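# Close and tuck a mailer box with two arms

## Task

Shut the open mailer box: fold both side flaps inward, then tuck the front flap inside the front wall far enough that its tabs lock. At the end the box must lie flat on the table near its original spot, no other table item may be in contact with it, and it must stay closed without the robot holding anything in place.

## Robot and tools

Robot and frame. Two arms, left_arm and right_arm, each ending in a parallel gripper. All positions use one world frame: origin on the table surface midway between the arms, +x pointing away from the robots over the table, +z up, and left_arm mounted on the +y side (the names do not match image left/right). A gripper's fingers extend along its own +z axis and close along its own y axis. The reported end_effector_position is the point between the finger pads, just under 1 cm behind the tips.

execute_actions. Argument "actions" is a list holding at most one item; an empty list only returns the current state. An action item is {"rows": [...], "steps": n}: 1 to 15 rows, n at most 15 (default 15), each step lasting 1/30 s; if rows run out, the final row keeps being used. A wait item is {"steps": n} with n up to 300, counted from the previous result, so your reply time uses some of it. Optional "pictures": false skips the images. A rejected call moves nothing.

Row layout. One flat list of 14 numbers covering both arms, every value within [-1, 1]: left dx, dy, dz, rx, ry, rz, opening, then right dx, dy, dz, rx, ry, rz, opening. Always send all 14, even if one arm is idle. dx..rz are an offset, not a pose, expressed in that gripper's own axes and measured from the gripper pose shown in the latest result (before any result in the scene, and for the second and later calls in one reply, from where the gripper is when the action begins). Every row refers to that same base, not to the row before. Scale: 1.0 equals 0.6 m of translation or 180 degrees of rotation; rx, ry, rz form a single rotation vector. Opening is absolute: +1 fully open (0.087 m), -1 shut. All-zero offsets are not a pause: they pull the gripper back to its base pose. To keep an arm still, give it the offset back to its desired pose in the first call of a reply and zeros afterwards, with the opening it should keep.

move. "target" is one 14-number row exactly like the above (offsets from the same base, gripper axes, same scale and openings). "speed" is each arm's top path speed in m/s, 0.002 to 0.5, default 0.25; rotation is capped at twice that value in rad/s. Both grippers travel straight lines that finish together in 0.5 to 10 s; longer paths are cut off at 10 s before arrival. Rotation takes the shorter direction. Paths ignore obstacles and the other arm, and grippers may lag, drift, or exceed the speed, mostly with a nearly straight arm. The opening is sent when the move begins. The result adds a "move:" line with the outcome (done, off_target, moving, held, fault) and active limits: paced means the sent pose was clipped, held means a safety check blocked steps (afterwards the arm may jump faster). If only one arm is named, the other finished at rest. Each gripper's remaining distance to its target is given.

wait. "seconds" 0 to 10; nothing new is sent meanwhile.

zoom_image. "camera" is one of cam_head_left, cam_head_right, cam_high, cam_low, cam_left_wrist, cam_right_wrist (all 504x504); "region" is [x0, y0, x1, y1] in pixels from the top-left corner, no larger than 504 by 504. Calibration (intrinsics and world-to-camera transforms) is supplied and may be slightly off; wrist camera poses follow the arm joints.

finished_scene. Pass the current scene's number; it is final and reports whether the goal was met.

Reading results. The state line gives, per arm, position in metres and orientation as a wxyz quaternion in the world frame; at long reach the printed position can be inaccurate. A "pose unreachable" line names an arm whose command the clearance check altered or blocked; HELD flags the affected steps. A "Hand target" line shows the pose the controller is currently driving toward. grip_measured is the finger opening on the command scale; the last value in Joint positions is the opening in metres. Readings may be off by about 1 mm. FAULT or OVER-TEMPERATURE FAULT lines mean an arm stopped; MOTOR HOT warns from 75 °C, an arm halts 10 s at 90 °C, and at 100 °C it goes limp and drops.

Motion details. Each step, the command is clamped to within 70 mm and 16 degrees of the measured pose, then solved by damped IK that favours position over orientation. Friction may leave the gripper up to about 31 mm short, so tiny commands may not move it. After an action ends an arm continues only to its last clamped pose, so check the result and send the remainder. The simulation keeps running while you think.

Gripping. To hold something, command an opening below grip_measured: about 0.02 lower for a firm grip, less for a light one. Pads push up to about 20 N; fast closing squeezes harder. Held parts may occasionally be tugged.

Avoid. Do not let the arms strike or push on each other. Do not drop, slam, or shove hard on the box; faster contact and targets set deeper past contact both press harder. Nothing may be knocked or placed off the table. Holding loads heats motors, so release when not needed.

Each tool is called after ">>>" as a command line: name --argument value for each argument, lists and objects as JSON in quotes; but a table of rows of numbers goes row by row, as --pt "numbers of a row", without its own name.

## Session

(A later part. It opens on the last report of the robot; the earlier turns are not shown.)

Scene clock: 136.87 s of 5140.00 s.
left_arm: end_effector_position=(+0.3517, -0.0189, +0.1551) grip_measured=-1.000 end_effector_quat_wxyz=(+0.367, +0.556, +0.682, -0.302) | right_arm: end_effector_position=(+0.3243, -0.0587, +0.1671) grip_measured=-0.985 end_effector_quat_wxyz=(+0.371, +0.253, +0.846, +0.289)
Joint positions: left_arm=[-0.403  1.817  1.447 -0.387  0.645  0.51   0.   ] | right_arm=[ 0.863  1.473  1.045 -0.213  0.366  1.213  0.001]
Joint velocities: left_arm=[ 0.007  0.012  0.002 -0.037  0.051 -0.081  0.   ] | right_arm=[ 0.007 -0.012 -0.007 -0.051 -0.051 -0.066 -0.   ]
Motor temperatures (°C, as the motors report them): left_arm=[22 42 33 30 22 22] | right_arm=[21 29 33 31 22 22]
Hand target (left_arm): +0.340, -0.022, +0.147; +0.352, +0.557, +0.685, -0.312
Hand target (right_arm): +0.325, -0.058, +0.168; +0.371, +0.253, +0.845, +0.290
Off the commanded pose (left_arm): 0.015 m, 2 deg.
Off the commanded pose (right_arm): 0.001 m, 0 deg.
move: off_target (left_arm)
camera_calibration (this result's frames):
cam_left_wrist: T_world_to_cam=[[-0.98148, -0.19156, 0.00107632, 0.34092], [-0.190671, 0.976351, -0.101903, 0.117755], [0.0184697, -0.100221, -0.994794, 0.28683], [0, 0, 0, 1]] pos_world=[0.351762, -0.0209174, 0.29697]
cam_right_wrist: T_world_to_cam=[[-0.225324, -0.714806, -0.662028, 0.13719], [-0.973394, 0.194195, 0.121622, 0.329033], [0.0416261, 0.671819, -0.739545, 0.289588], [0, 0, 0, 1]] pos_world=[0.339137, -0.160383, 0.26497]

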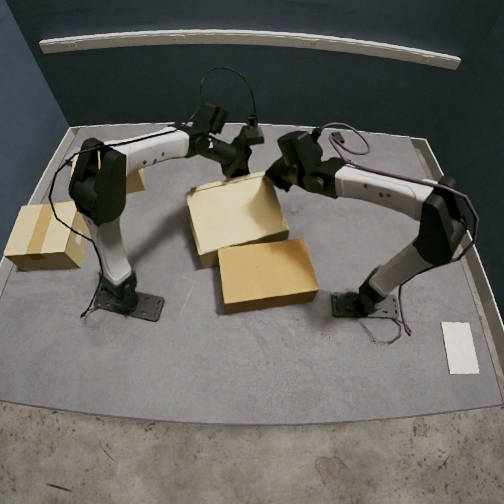

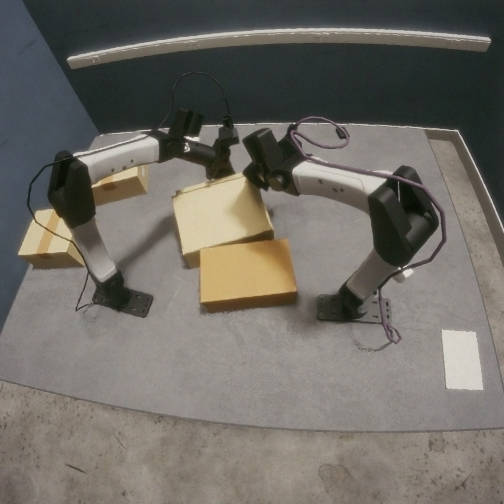

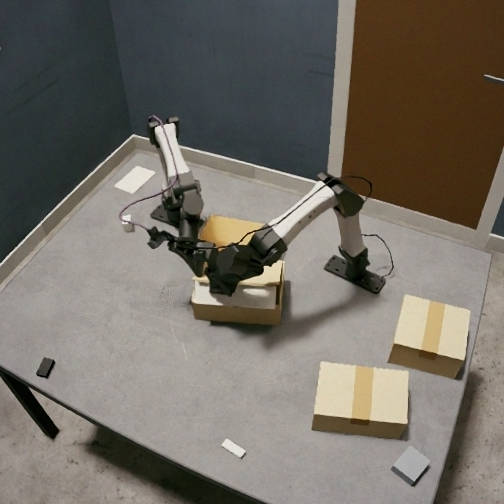

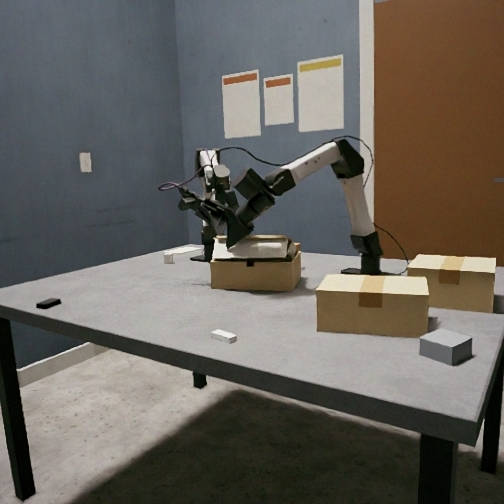

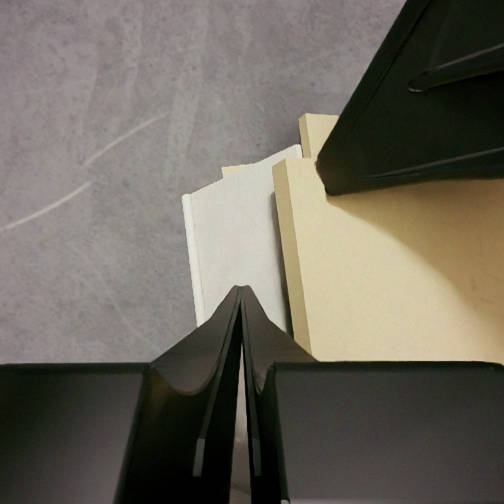

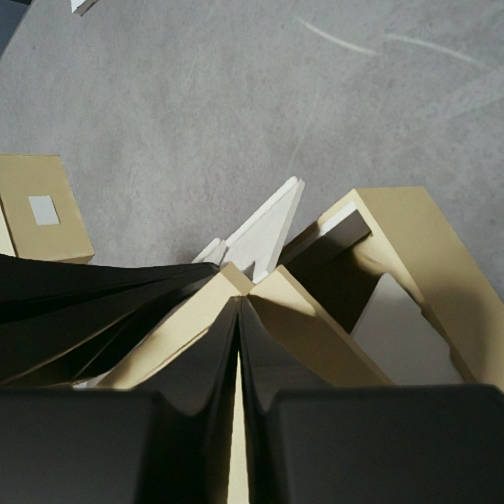

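>>> move --target '[0,0.02,0,0,0,0,-1,-0.054,-0.064,-0.039,0,0,0,-1]' --speed 0.08

>>> move --target '[0,0,0,0,0,0,-1,0.029,-0.047,0.037,0,0,0,-1]' --speed 0.08

>>> move --target '[0,0,0,0,0,0,-1,0.07,0.052,0.01,0,0,0,-1]' --speed 0.05

Scene clock: 145.20 s of 5140.00 s.
left_arm: end_effector_position=(+0.3609, -0.0192, +0.1629) grip_measured=-1.000 end_effector_quat_wxyz=(+0.378, +0.557, +0.674, -0.302) | right_arm: end_effector_position=(+0.3211, -0.1075, +0.1718) grip_measured=-0.985 end_effector_quat_wxyz=(+0.373, +0.256, +0.842, +0.293)
Joint positions: left_arm=[-0.39   1.828  1.477 -0.385  0.658  0.522  0.   ] | right_arm=[ 0.747  1.318  0.924 -0.214  0.275  1.149  0.001]
Joint velocities: left_arm=[-0.002  0.007 -0.007  0.007 -0.022  0.007  0.   ] | right_arm=[ 0.012 -0.007 -0.007 -0.022  0.022  0.022  0.001]
Motor temperatures (°C, as the motors report them): left_arm=[22 42 33 30 22 22] | right_arm=[21 29 34 32 22 22]
Hand target (left_arm): +0.363, -0.016, +0.155; +0.367, +0.556, +0.682, -0.302
Hand target (right_arm): +0.317, -0.113, +0.169; +0.370, +0.253, +0.846, +0.289
Off the commanded pose (left_arm): 0.009 m, 2 deg.
Off the commanded pose (right_arm): 0.007 m, 1 deg.
After step 90, 4.23 s passed at rest.
move: done
camera_calibration (this result's frames):
cam_left_wrist: T_world_to_cam=[[-0.981878, -0.188618, -0.0184281, 0.353213], [-0.185014, 0.975078, -0.122442, 0.121961], [0.0410636, -0.116813, -0.992305, 0.285488], [0, 0, 0, 1]] pos_world=[0.357653, -0.0189509, 0.304734]
cam_right_wrist: T_world_to_cam=[[-0.225332, -0.706517, -0.670865, 0.107068], [-0.972958, 0.199064, 0.117158, 0.335963], [0.0507705, 0.679123, -0.732267, 0.322553], [0, 0, 0, 1]] pos_world=[0.334627, -0.210286, 0.268662]

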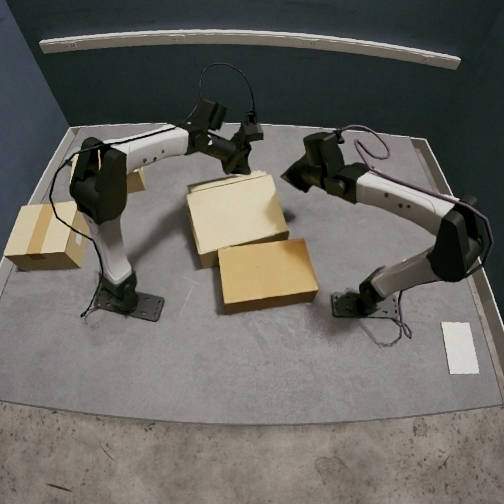

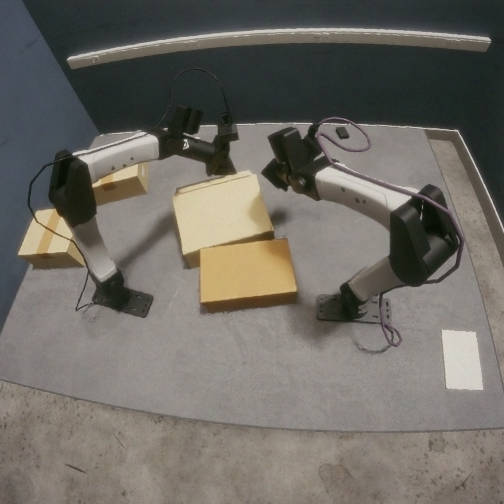

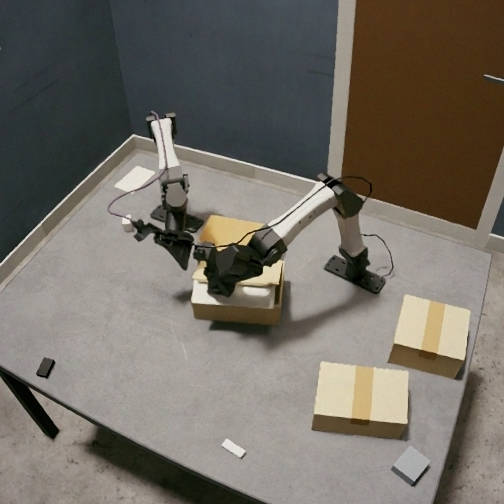

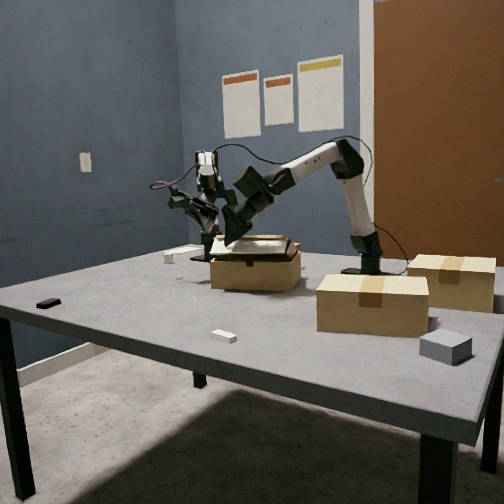

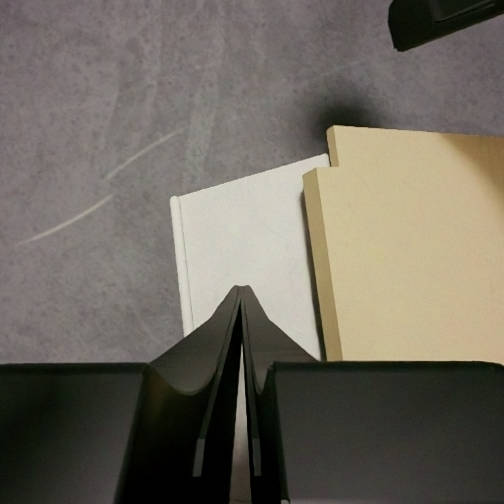

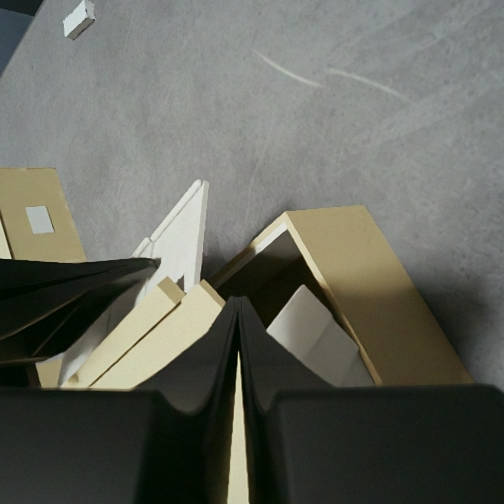

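Scene clock: 146.27 s of 5140.00 s.
left_arm: end_effector_position=(+0.3609, -0.0192, +0.1629) grip_measured=-1.000 end_effector_quat_wxyz=(+0.378, +0.557, +0.674, -0.302) | right_arm: end_effector_position=(+0.3207, -0.1079, +0.1403) grip_measured=-0.985 end_effector_quat_wxyz=(+0.375, +0.256, +0.840, +0.296)
Joint positions: left_arm=[-0.39   1.828  1.477 -0.385  0.658  0.522  0.   ] | right_arm=[ 0.747  1.342  0.807 -0.065  0.275  1.149  0.001]
Joint velocities: left_arm=[-0.012 -0.012 -0.017  0.007  0.007 -0.051  0.   ] | right_arm=[-0.002 -0.007  0.007  0.066 -0.022 -0.037 -0.001]
Motor temperatures (°C, as the motors report them): left_arm=[22 42 33 30 22 22] | right_arm=[21 29 33 32 22 22]
Hand target (left_arm): +0.361, -0.019, +0.163; +0.378, +0.557, +0.674, -0.302
Hand target (right_arm): +0.322, -0.109, +0.132; +0.373, +0.256, +0.842, +0.293
Off the commanded pose (left_arm): 0.000 m, 0 deg.
Off the commanded pose (right_arm): 0.009 m, 0 deg.
move: done
camera_calibration (this result's frames):
cam_left_wrist: T_world_to_cam=[[-0.981878, -0.188618, -0.0184281, 0.353213], [-0.185014, 0.975078, -0.122442, 0.121961], [0.0410636, -0.116813, -0.992305, 0.285488], [0, 0, 0, 1]] pos_world=[0.357653, -0.0189509, 0.304734]
cam_right_wrist: T_world_to_cam=[[-0.221214, -0.703033, -0.675877, 0.0853387], [-0.97366, 0.19847, 0.112233, 0.340164], [0.0552376, 0.682901, -0.728419, 0.298182], [0, 0, 0, 1]] pos_world=[0.333611, -0.211145, 0.236702]

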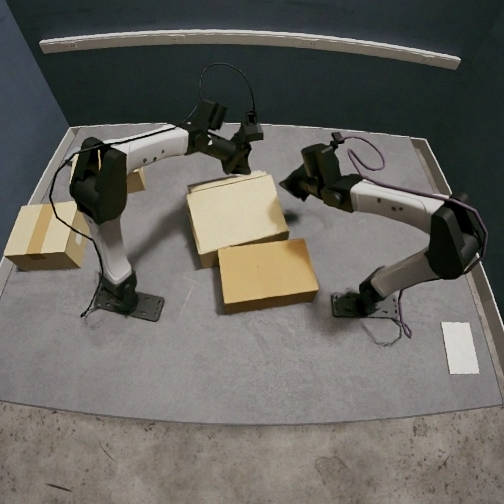

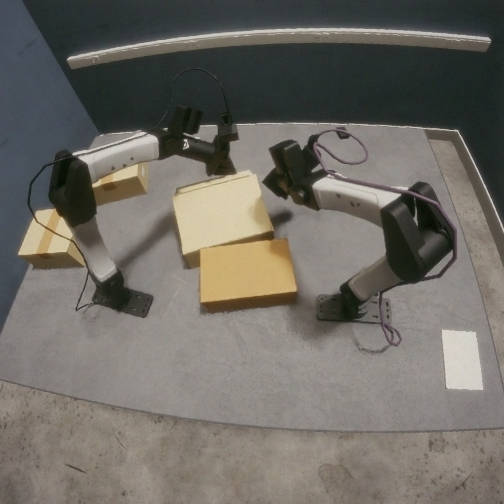

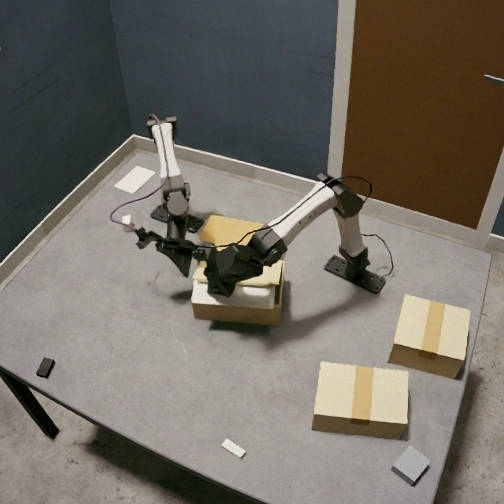

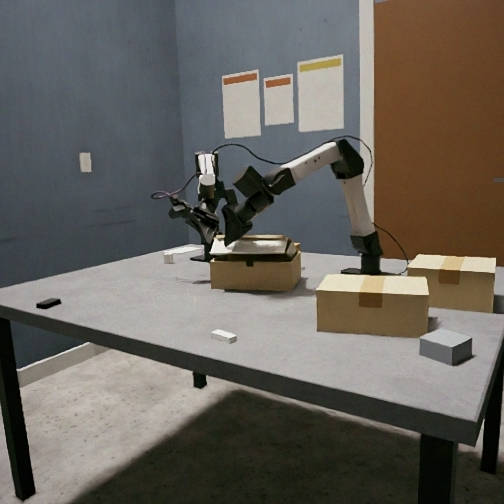

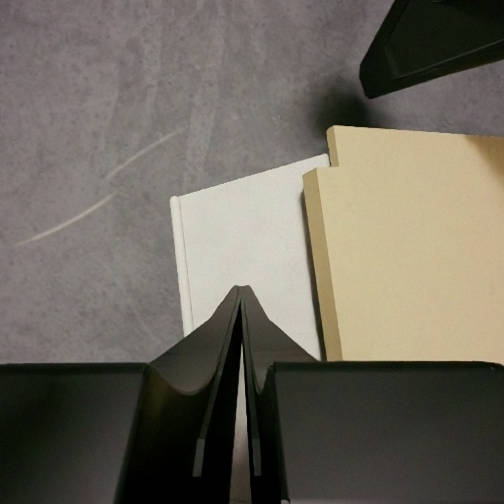

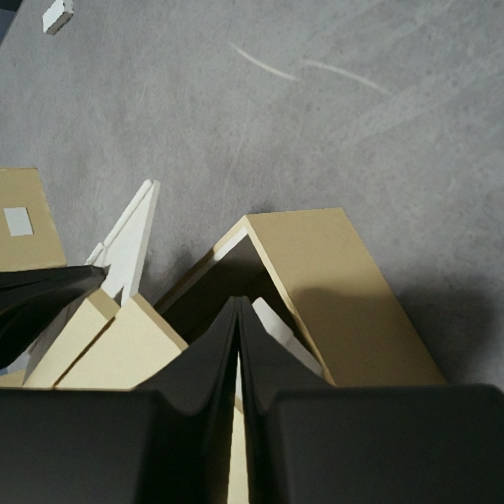

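Scene clock: 147.60 s of 5140.00 s.
left_arm: end_effector_position=(+0.3609, -0.0192, +0.1629) grip_measured=-1.000 end_effector_quat_wxyz=(+0.378, +0.557, +0.674, -0.302) | right_arm: end_effector_position=(+0.3061, -0.0648, +0.1351) grip_measured=-0.985 end_effector_quat_wxyz=(+0.376, +0.253, +0.843, +0.290)
Joint positions: left_arm=[-0.39   1.828  1.477 -0.385  0.658  0.522  0.   ] | right_arm=[ 0.9    1.437  0.876 -0.078  0.404  1.233  0.001]
Joint velocities: left_arm=[-0.017 -0.007  0.012 -0.022 -0.051 -0.066  0.   ] | right_arm=[-0.017  0.002  0.022 -0.081 -0.007 -0.095 -0.   ]
Motor temperatures (°C, as the motors report them): left_arm=[22 42 34 30 21 22] | right_arm=[21 29 34 32 22 22]
Hand target (left_arm): +0.361, -0.019, +0.163; +0.378, +0.557, +0.674, -0.302
Hand target (right_arm): +0.308, -0.058, +0.139; +0.375, +0.256, +0.840, +0.296
Off the commanded pose (left_arm): 0.000 m, 0 deg.
Off the commanded pose (right_arm): 0.009 m, 1 deg.
move: done
camera_calibration (this result's frames):
cam_left_wrist: T_world_to_cam=[[-0.981878, -0.188618, -0.0184281, 0.353213], [-0.185014, 0.975078, -0.122442, 0.121961], [0.0410636, -0.116813, -0.992305, 0.285488], [0, 0, 0, 1]] pos_world=[0.357653, -0.0189509, 0.304734]
cam_right_wrist: T_world_to_cam=[[-0.219755, -0.713318, -0.665496, 0.106362], [-0.974095, 0.197757, 0.109691, 0.318466], [0.0533618, 0.672361, -0.738297, 0.266987], [0, 0, 0, 1]] pos_world=[0.319343, -0.166621, 0.232967]

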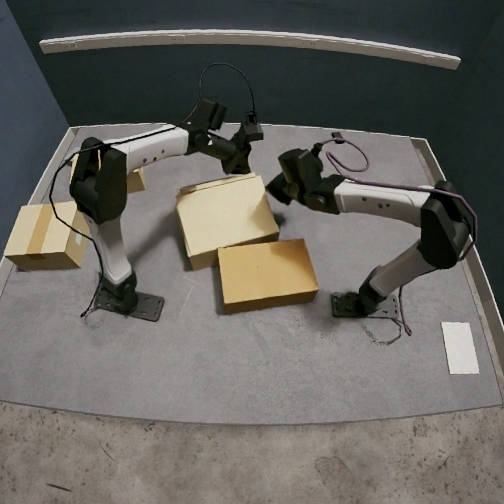

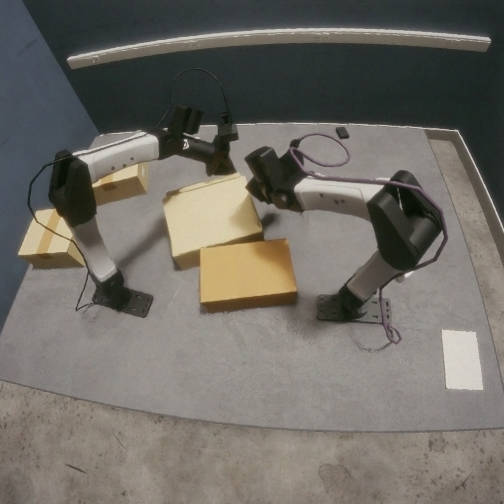

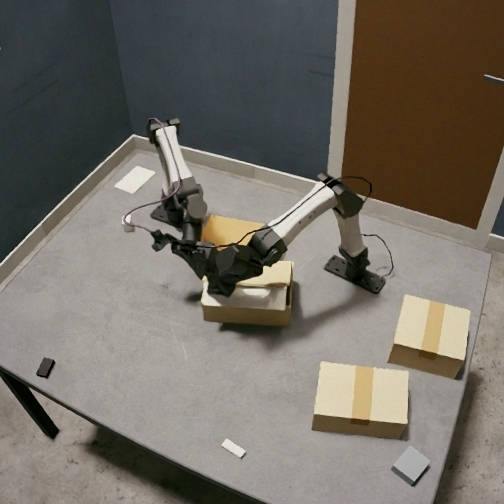

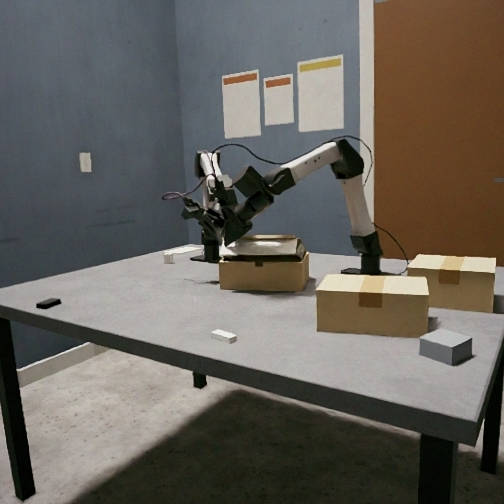

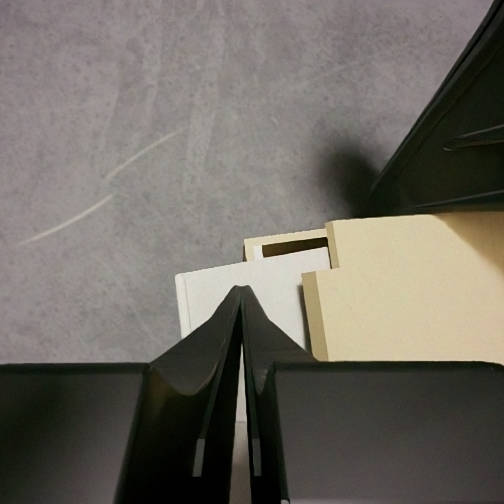

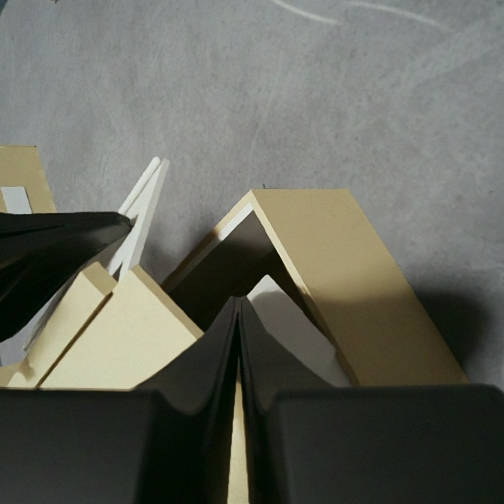

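>>> move --target '[-0.11,0,-0.075,0,0,0,-1,-0.1,-0.06,-0.07,-0.146,0.39,0,-1]' --speed 0.2

Scene clock: 155.17 s of 5140.00 s.
left_arm: end_effector_position=(+0.3604, -0.0192, +0.2439) grip_measured=-1.000 end_effector_quat_wxyz=(+0.386, +0.558, +0.670, -0.302) | right_arm: end_effector_position=(+0.2978, -0.1396, +0.1657) grip_measured=-0.985 end_effector_quat_wxyz=(-0.119, -0.044, +0.818, +0.561)
Joint positions: left_arm=[-0.39   1.828  1.79  -0.679  0.66   0.522  0.   ] | right_arm=[ 0.225  2.082  1.634 -1.347 -1.212 -0.082  0.001]
Joint velocities: left_arm=[ 0.002  0.027 -0.012  0.081  0.022 -0.11   0.   ] | right_arm=[ 0.002 -0.012 -0.007 -0.022  0.007  0.007  0.001]
Motor temperatures (°C, as the motors report them): left_arm=[22 42 34 30 21 22] | right_arm=[21 29 34 31 22 22]
Hand target (left_arm): +0.360, -0.017, +0.243; +0.379, +0.557, +0.674, -0.302
Hand target (right_arm): +0.301, -0.139, +0.167; -0.121, -0.043, +0.816, +0.564
Off the commanded pose (left_arm): 0.003 m, 1 deg.
Off the commanded pose (right_arm): 0.005 m, 1 deg.
After step 90, 0.43 s passed at rest.
move: done
camera_calibration (this result's frames):
cam_left_wrist: T_world_to_cam=[[-0.981731, -0.187754, -0.0308836, 0.35718], [-0.182012, 0.973953, -0.135227, 0.133723], [0.0554684, -0.127135, -0.990333, 0.360021], [0, 0, 0, 1]] pos_world=[0.355024, -0.0174068, 0.385654]
cam_right_wrist: T_world_to_cam=[[-0.0519534, -0.383797, -0.921955, 0.110072], [-0.440073, -0.819932, 0.366125, -0.0217963], [-0.896458, 0.424749, -0.1263, 0.487181], [0, 0, 0, 1]] pos_world=[0.432864, -0.182556, 0.170992]

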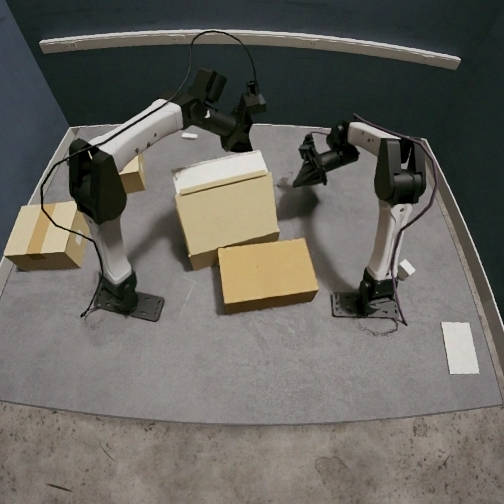

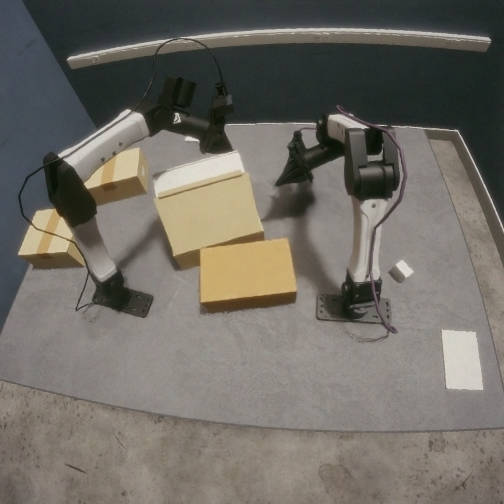

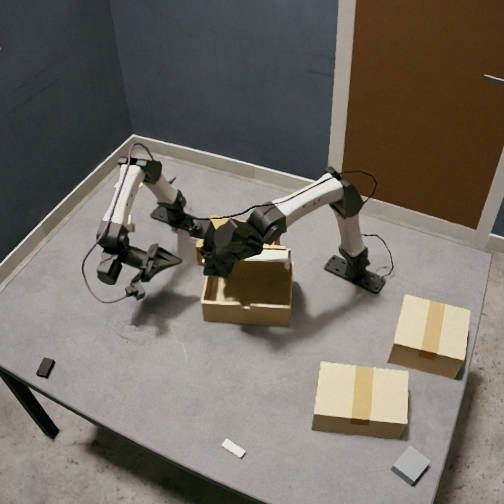

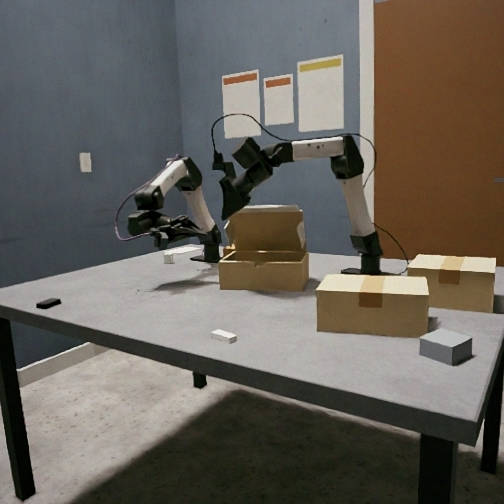

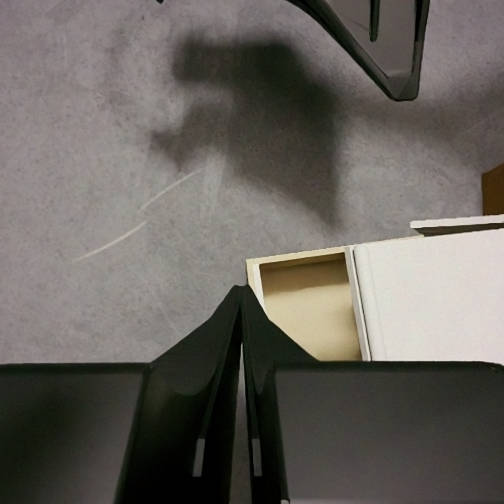

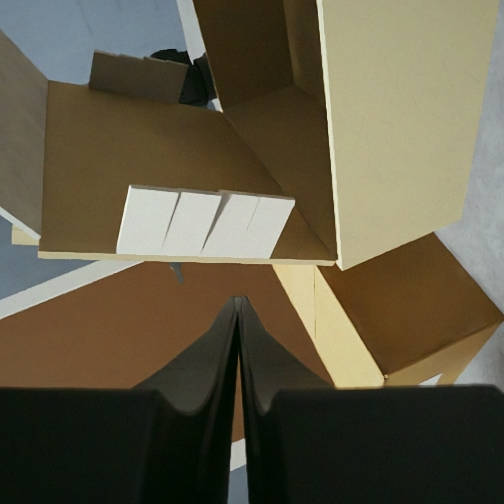

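>>> move --target '[0.03,-0.066,-0.14,0,0,0,-1,-0.027,0.076,0.147,0,0,0,-1]' --speed 0.07

Scene clock: 161.70 s of 5140.00 s.
left_arm: end_effector_position=(+0.3094, +0.0451, +0.2850) grip_measured=-1.000 end_effector_quat_wxyz=(+0.405, +0.561, +0.658, -0.297) | right_arm: end_effector_position=(+0.2970, -0.0411, +0.1693) grip_measured=-0.985 end_effector_quat_wxyz=(-0.130, -0.042, +0.819, +0.558)
Joint positions: left_arm=[-0.302  1.547  1.627 -0.803  0.726  0.603  0.   ] | right_arm=[ 0.465  2.038  1.568 -0.736 -1.194  0.566  0.001]
Joint velocities: left_arm=[-0.037 -0.012 -0.012 -0.051  0.066  0.051  0.   ] | right_arm=[ 0.027  0.007 -0.002  0.037  0.007 -0.037  0.   ]
Motor temperatures (°C, as the motors report them): left_arm=[22 42 35 30 21 22] | right_arm=[21 30 34 30 22 22]
Hand target (left_arm): +0.304, +0.051, +0.273; +0.386, +0.558, +0.670, -0.301
Hand target (right_arm): +0.294, -0.041, +0.174; -0.122, -0.046, +0.819, +0.559
Off the commanded pose (left_arm): 0.016 m, 3 deg.
Off the commanded pose (right_arm): 0.007 m, 1 deg.
After step 90, 1.57 s passed at rest.
move: off_target (left_arm)
camera_calibration (this result's frames):
cam_left_wrist: T_world_to_cam=[[-0.980123, -0.186265, -0.0683009, 0.330638], [-0.173323, 0.971441, -0.162052, 0.0724523], [0.0965351, -0.146993, -0.984416, 0.39824], [0, 0, 0, 1]] pos_world=[0.29818, 0.0497417, 0.426358]
cam_right_wrist: T_world_to_cam=[[-0.064249, -0.390512, -0.918353, 0.153916], [-0.425272, -0.821795, 0.379205, 0.0506013], [-0.902782, 0.414913, -0.113274, 0.444354], [0, 0, 0, 1]] pos_world=[0.432563, -0.0826785, 0.172495]

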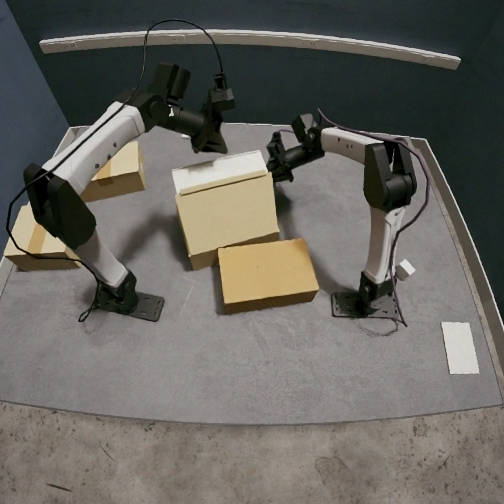

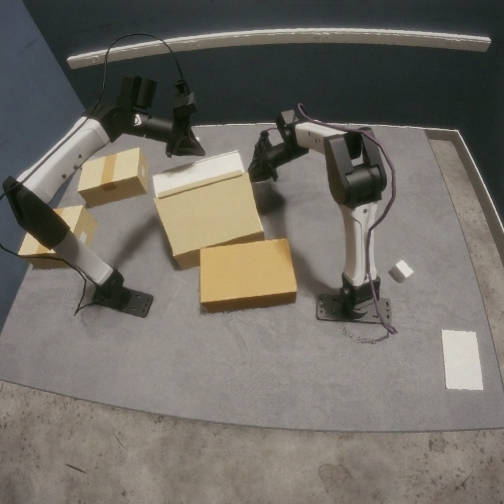

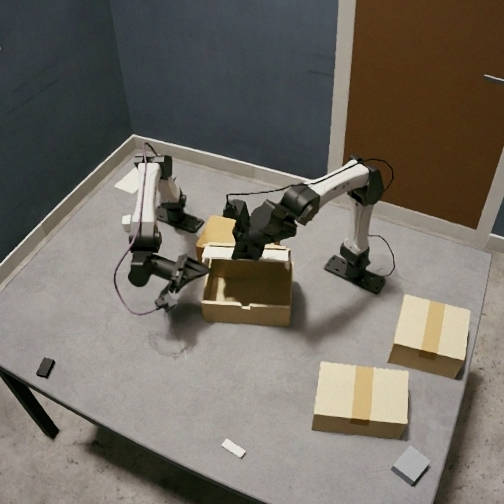

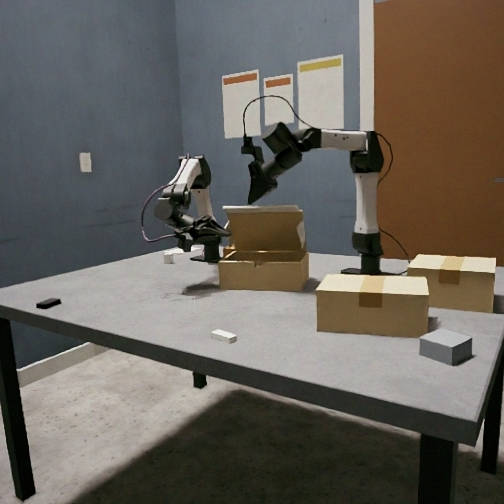

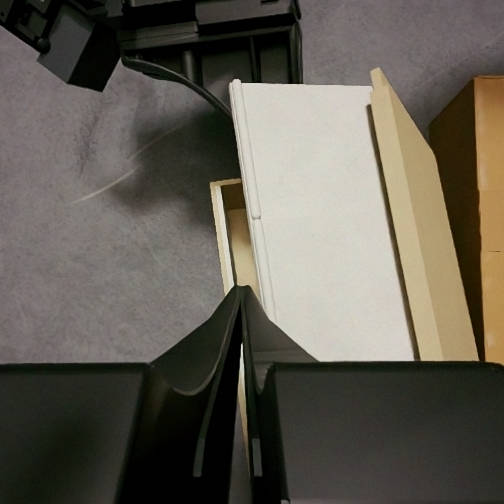

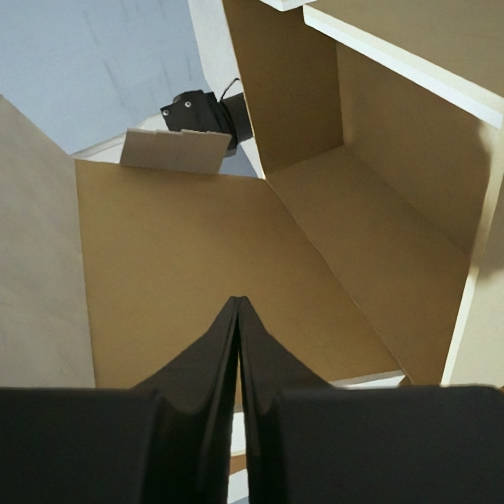

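>>> move --target '[0,-0.065,-0.01,0,0,0,-1,0.07,0.027,0.005,0,0,0,-1]' --speed 0.07

>>> move --target '[0.14,0,0.085,0,0,0,-1,0,0,0,0,0,0,-1]' --speed 0.06

Scene clock: 166.33 s of 5140.00 s.
left_arm: end_effector_position=(+0.2727, +0.0425, +0.2936) grip_measured=-1.000 end_effector_quat_wxyz=(+0.411, +0.562, +0.653, -0.299) | right_arm: end_effector_position=(+0.2606, -0.0421, +0.1872) grip_measured=-0.985 end_effector_quat_wxyz=(-0.135, -0.040, +0.819, +0.557)
Joint positions: left_arm=[-0.367  1.423  1.532 -0.781  0.682  0.548  0.   ] | right_arm=[ 0.502  1.887  1.418 -0.67  -1.183  0.652  0.001]
Joint velocities: left_arm=[ 0.007  0.002 -0.042  0.051 -0.022 -0.037  0.   ] | right_arm=[ 0.002 -0.007 -0.017 -0.022  0.037 -0.037 -0.   ]
Motor temperatures (°C, as the motors report them): left_arm=[22 41 34 30 21 22] | right_arm=[21 31 34 30 22 22]
Hand target (left_arm): +0.270, +0.042, +0.287; +0.405, +0.561, +0.658, -0.298
Hand target (right_arm): +0.257, -0.041, +0.190; -0.130, -0.043, +0.819, +0.557
Off the commanded pose (left_arm): 0.009 m, 1 deg.
Off the commanded pose (right_arm): 0.005 m, 1 deg.
After step 90, 0.67 s passed at rest.
move: done
camera_calibration (this result's frames):
cam_left_wrist: T_world_to_cam=[[-0.980153, -0.182613, -0.0771572, 0.297199], [-0.167061, 0.970391, -0.17445, 0.0720002], [0.106729, -0.158098, -0.981638, 0.406722], [0, 0, 0, 1]] pos_world=[0.25992, 0.048706, 0.434746]
cam_right_wrist: T_world_to_cam=[[-0.07403, -0.393631, -0.916283, 0.169711], [-0.418268, -0.821828, 0.386848, 0.0242519], [-0.905302, 0.41189, -0.103803, 0.412741], [0, 0, 0, 1]] pos_world=[0.396363, -0.0832693, 0.188965]

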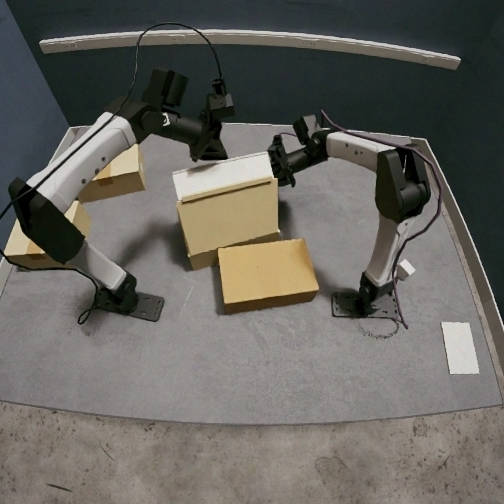

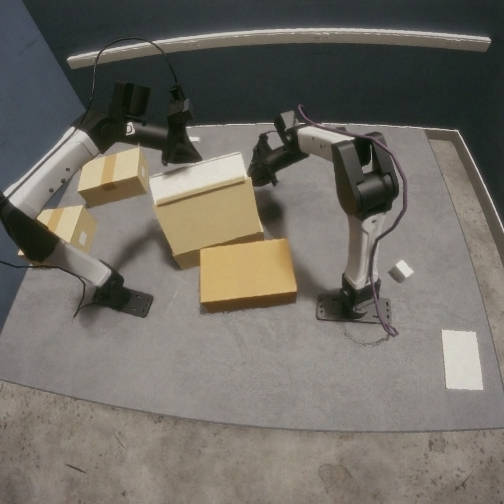

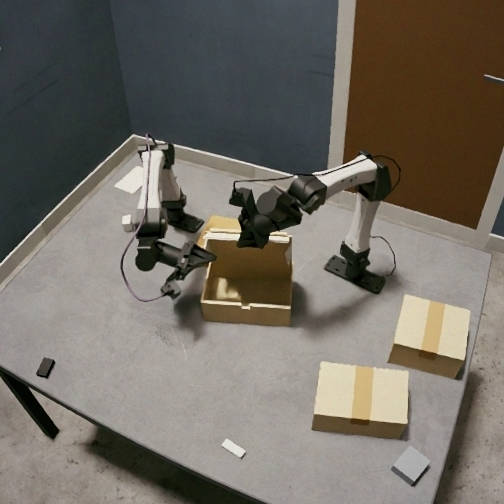

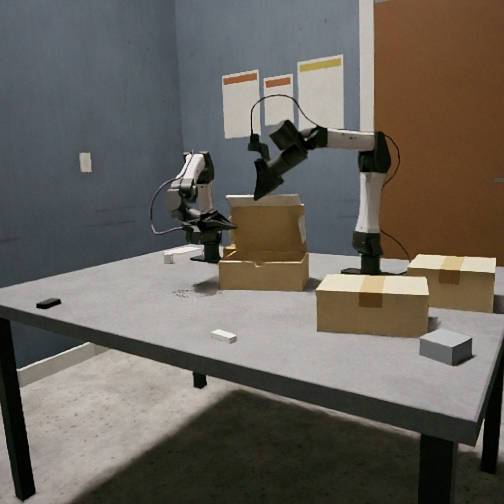

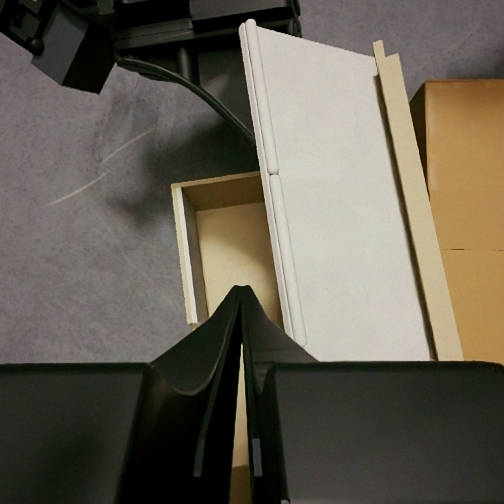

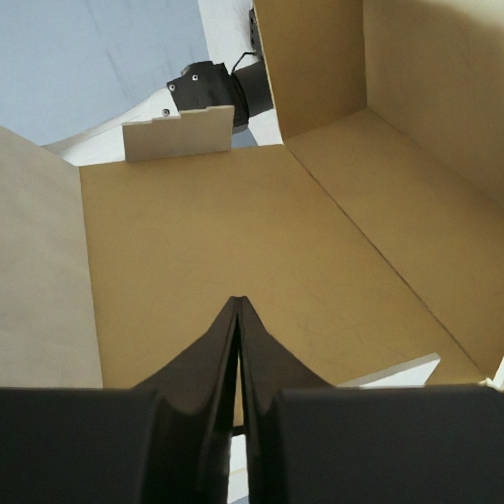

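Scene clock: 168.43 s of 5140.00 s.
left_arm: end_effector_position=(+0.2820, +0.0370, +0.2046) grip_measured=-1.000 end_effector_quat_wxyz=(+0.418, +0.563, +0.648, -0.297) | right_arm: end_effector_position=(+0.2607, -0.0421, +0.1872) grip_measured=-0.985 end_effector_quat_wxyz=(-0.135, -0.040, +0.819, +0.557)
Joint positions: left_arm=[-0.367  1.396  1.139 -0.399  0.682  0.548  0.   ] | right_arm=[ 0.502  1.887  1.418 -0.669 -1.183  0.652  0.001]
Joint velocities: left_arm=[ 0.002  0.022  0.002 -0.037 -0.037 -0.007  0.   ] | right_arm=[-0.017 -0.007 -0.012  0.066  0.022 -0.022  0.002]
Motor temperatures (°C, as the motors report them): left_arm=[22 41 34 30 21 22] | right_arm=[21 32 34 30 22 22]
Hand target (left_arm): +0.280, +0.040, +0.196; +0.411, +0.562, +0.653, -0.299
Hand target (right_arm): +0.261, -0.042, +0.187; -0.135, -0.040, +0.819, +0.557
Off the commanded pose (left_arm): 0.010 m, 1 deg.
Off the commanded pose (right_arm): 0.000 m, 0 deg.
move: done
camera_calibration (this result's frames):
cam_left_wrist: T_world_to_cam=[[-0.978952, -0.183143, -0.0900667, 0.300759], [-0.16423, 0.968895, -0.185122, 0.0648062], [0.121169, -0.166434, -0.978579, 0.313128], [0, 0, 0, 1]] pos_world=[0.26713, 0.0444069, 0.345506]
cam_right_wrist: T_world_to_cam=[[-0.0737163, -0.393477, -0.916374, 0.16967], [-0.4184, -0.821893, 0.386566, 0.0243674], [-0.905266, 0.411907, -0.104044, 0.412807], [0, 0, 0, 1]] pos_world=[0.396403, -0.0832494, 0.189012]

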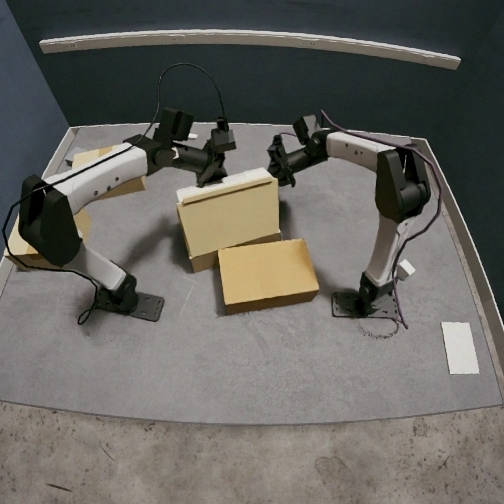

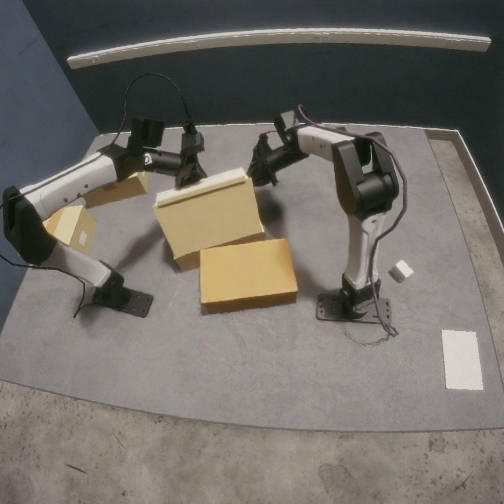

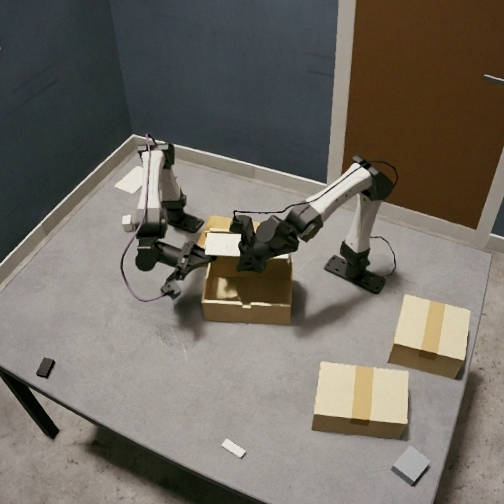

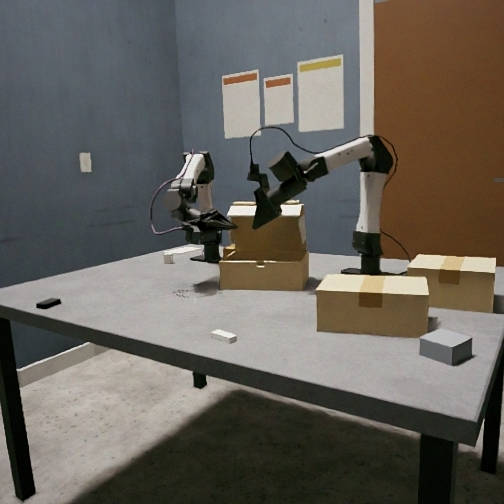

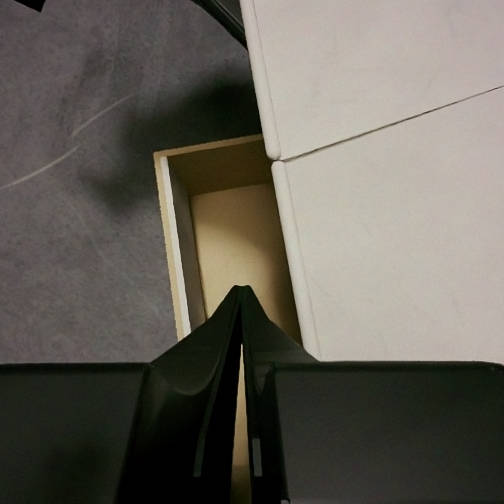

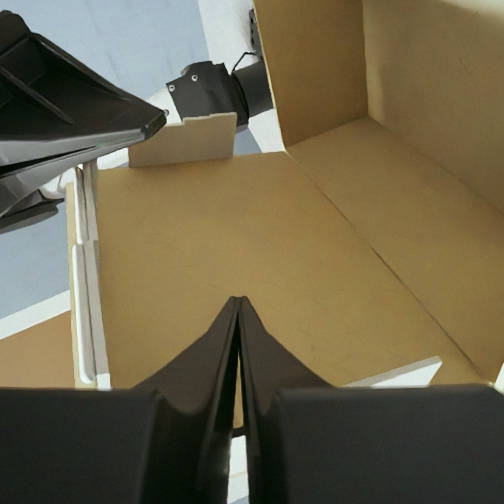

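>>> execute_actions --actions '[]'

Scene clock: 173.97 s of 5140.00 s.
left_arm: end_effector_position=(+0.2822, +0.0369, +0.2049) grip_measured=-1.000 end_effector_quat_wxyz=(+0.419, +0.563, +0.648, -0.297) | right_arm: end_effector_position=(+0.2607, -0.0421, +0.1872) grip_measured=-0.985 end_effector_quat_wxyz=(-0.135, -0.040, +0.819, +0.557)
Joint positions: left_arm=[-0.367  1.396  1.139 -0.397  0.682  0.548  0.   ] | right_arm=[ 0.502  1.887  1.418 -0.669 -1.183  0.652  0.001]
Joint velocities: left_arm=[-0.002  0.007 -0.002 -0.007 -0.007  0.007  0.   ] | right_arm=[ 0.007  0.007 -0.002  0.007  0.037 -0.007  0.   ]
Motor temperatures (°C, as the motors report them): left_arm=[22 40 34 31 21 22] | right_arm=[21 32 34 30 22 22]
Hand target (left_arm): +0.280, +0.040, +0.196; +0.411, +0.562, +0.653, -0.299
Hand target (right_arm): +0.261, -0.042, +0.187; -0.135, -0.040, +0.819, +0.557
Off the commanded pose (left_arm): 0.010 m, 1 deg.
Off the commanded pose (right_arm): 0.000 m, 0 deg.
Steps of this call (steps 1 to 90: nothing new was sent; then 2.53 s passed at rest). Readings (end_effector_position):
1: left_arm (+0.2821, +0.0370, +0.2047) | right_arm (+0.2607, -0.0421, +0.1872)
2: left_arm (+0.2821, +0.0369, +0.2047) | right_arm (+0.2607, -0.0421, +0.1872)
4: left_arm (+0.2822, +0.0369, +0.2048) | right_arm (+0.2607, -0.0421, +0.1872)
8: left_arm (+0.2822, +0.0369, +0.2049) | right_arm (+0.2607, -0.0421, +0.1872)
90: the state above
camera_calibration (this result's frames):
cam_left_wrist: T_world_to_cam=[[-0.978833, -0.183214, -0.0912089, 0.301172], [-0.163986, 0.968751, -0.186092, 0.065145], [0.122453, -0.167196, -0.97829, 0.31292], [0, 0, 0, 1]] pos_world=[0.267161, 0.0443885, 0.345719]
cam_right_wrist: T_world_to_cam=[[-0.0737163, -0.393477, -0.916374, 0.16967], [-0.4184, -0.821893, 0.386566, 0.0243674], [-0.905266, 0.411907, -0.104044, 0.412807], [0, 0, 0, 1]] pos_world=[0.396403, -0.0832494, 0.189012]

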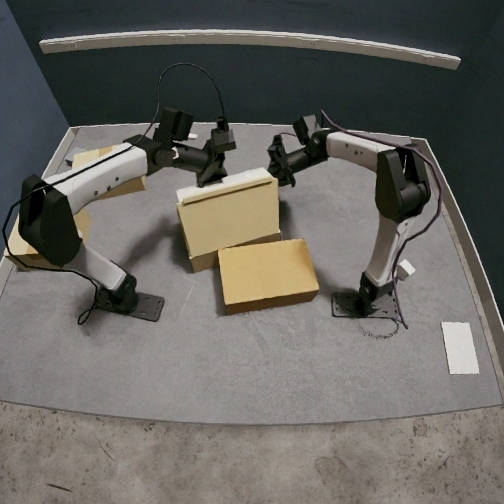

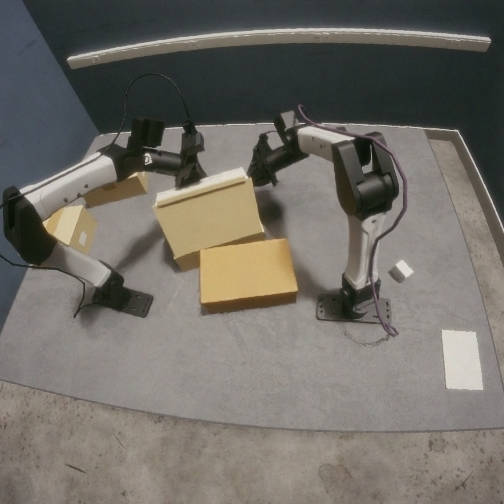

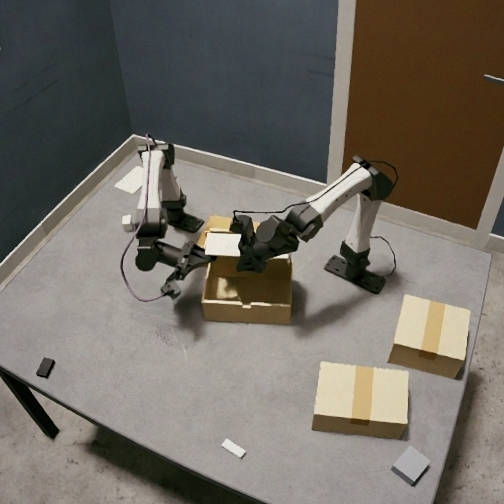

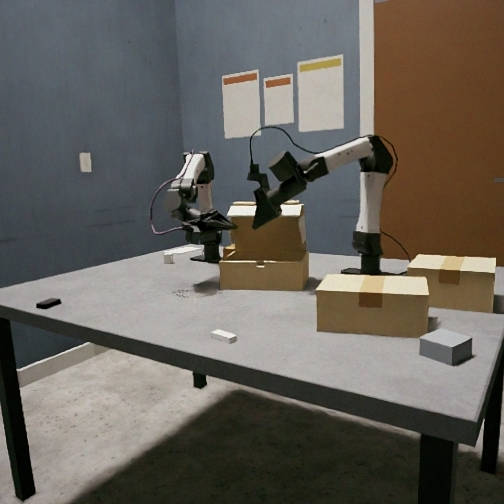

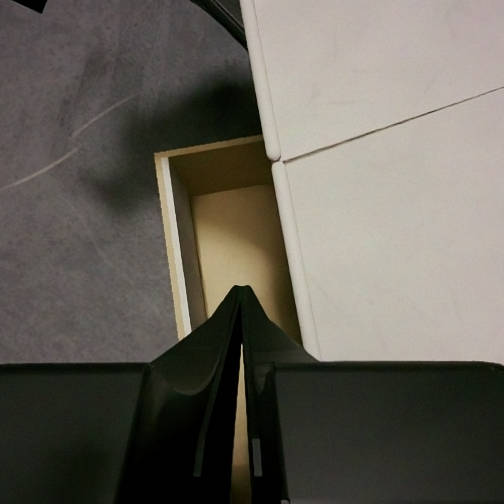

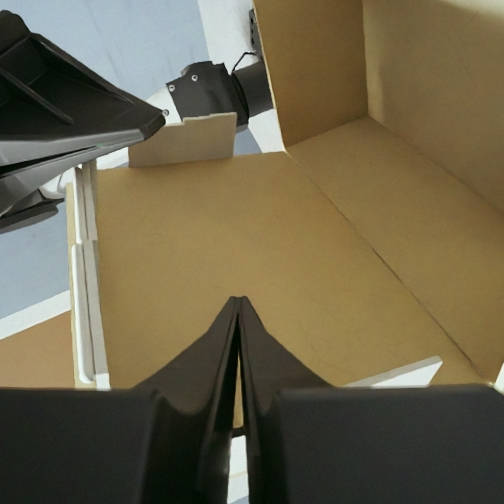

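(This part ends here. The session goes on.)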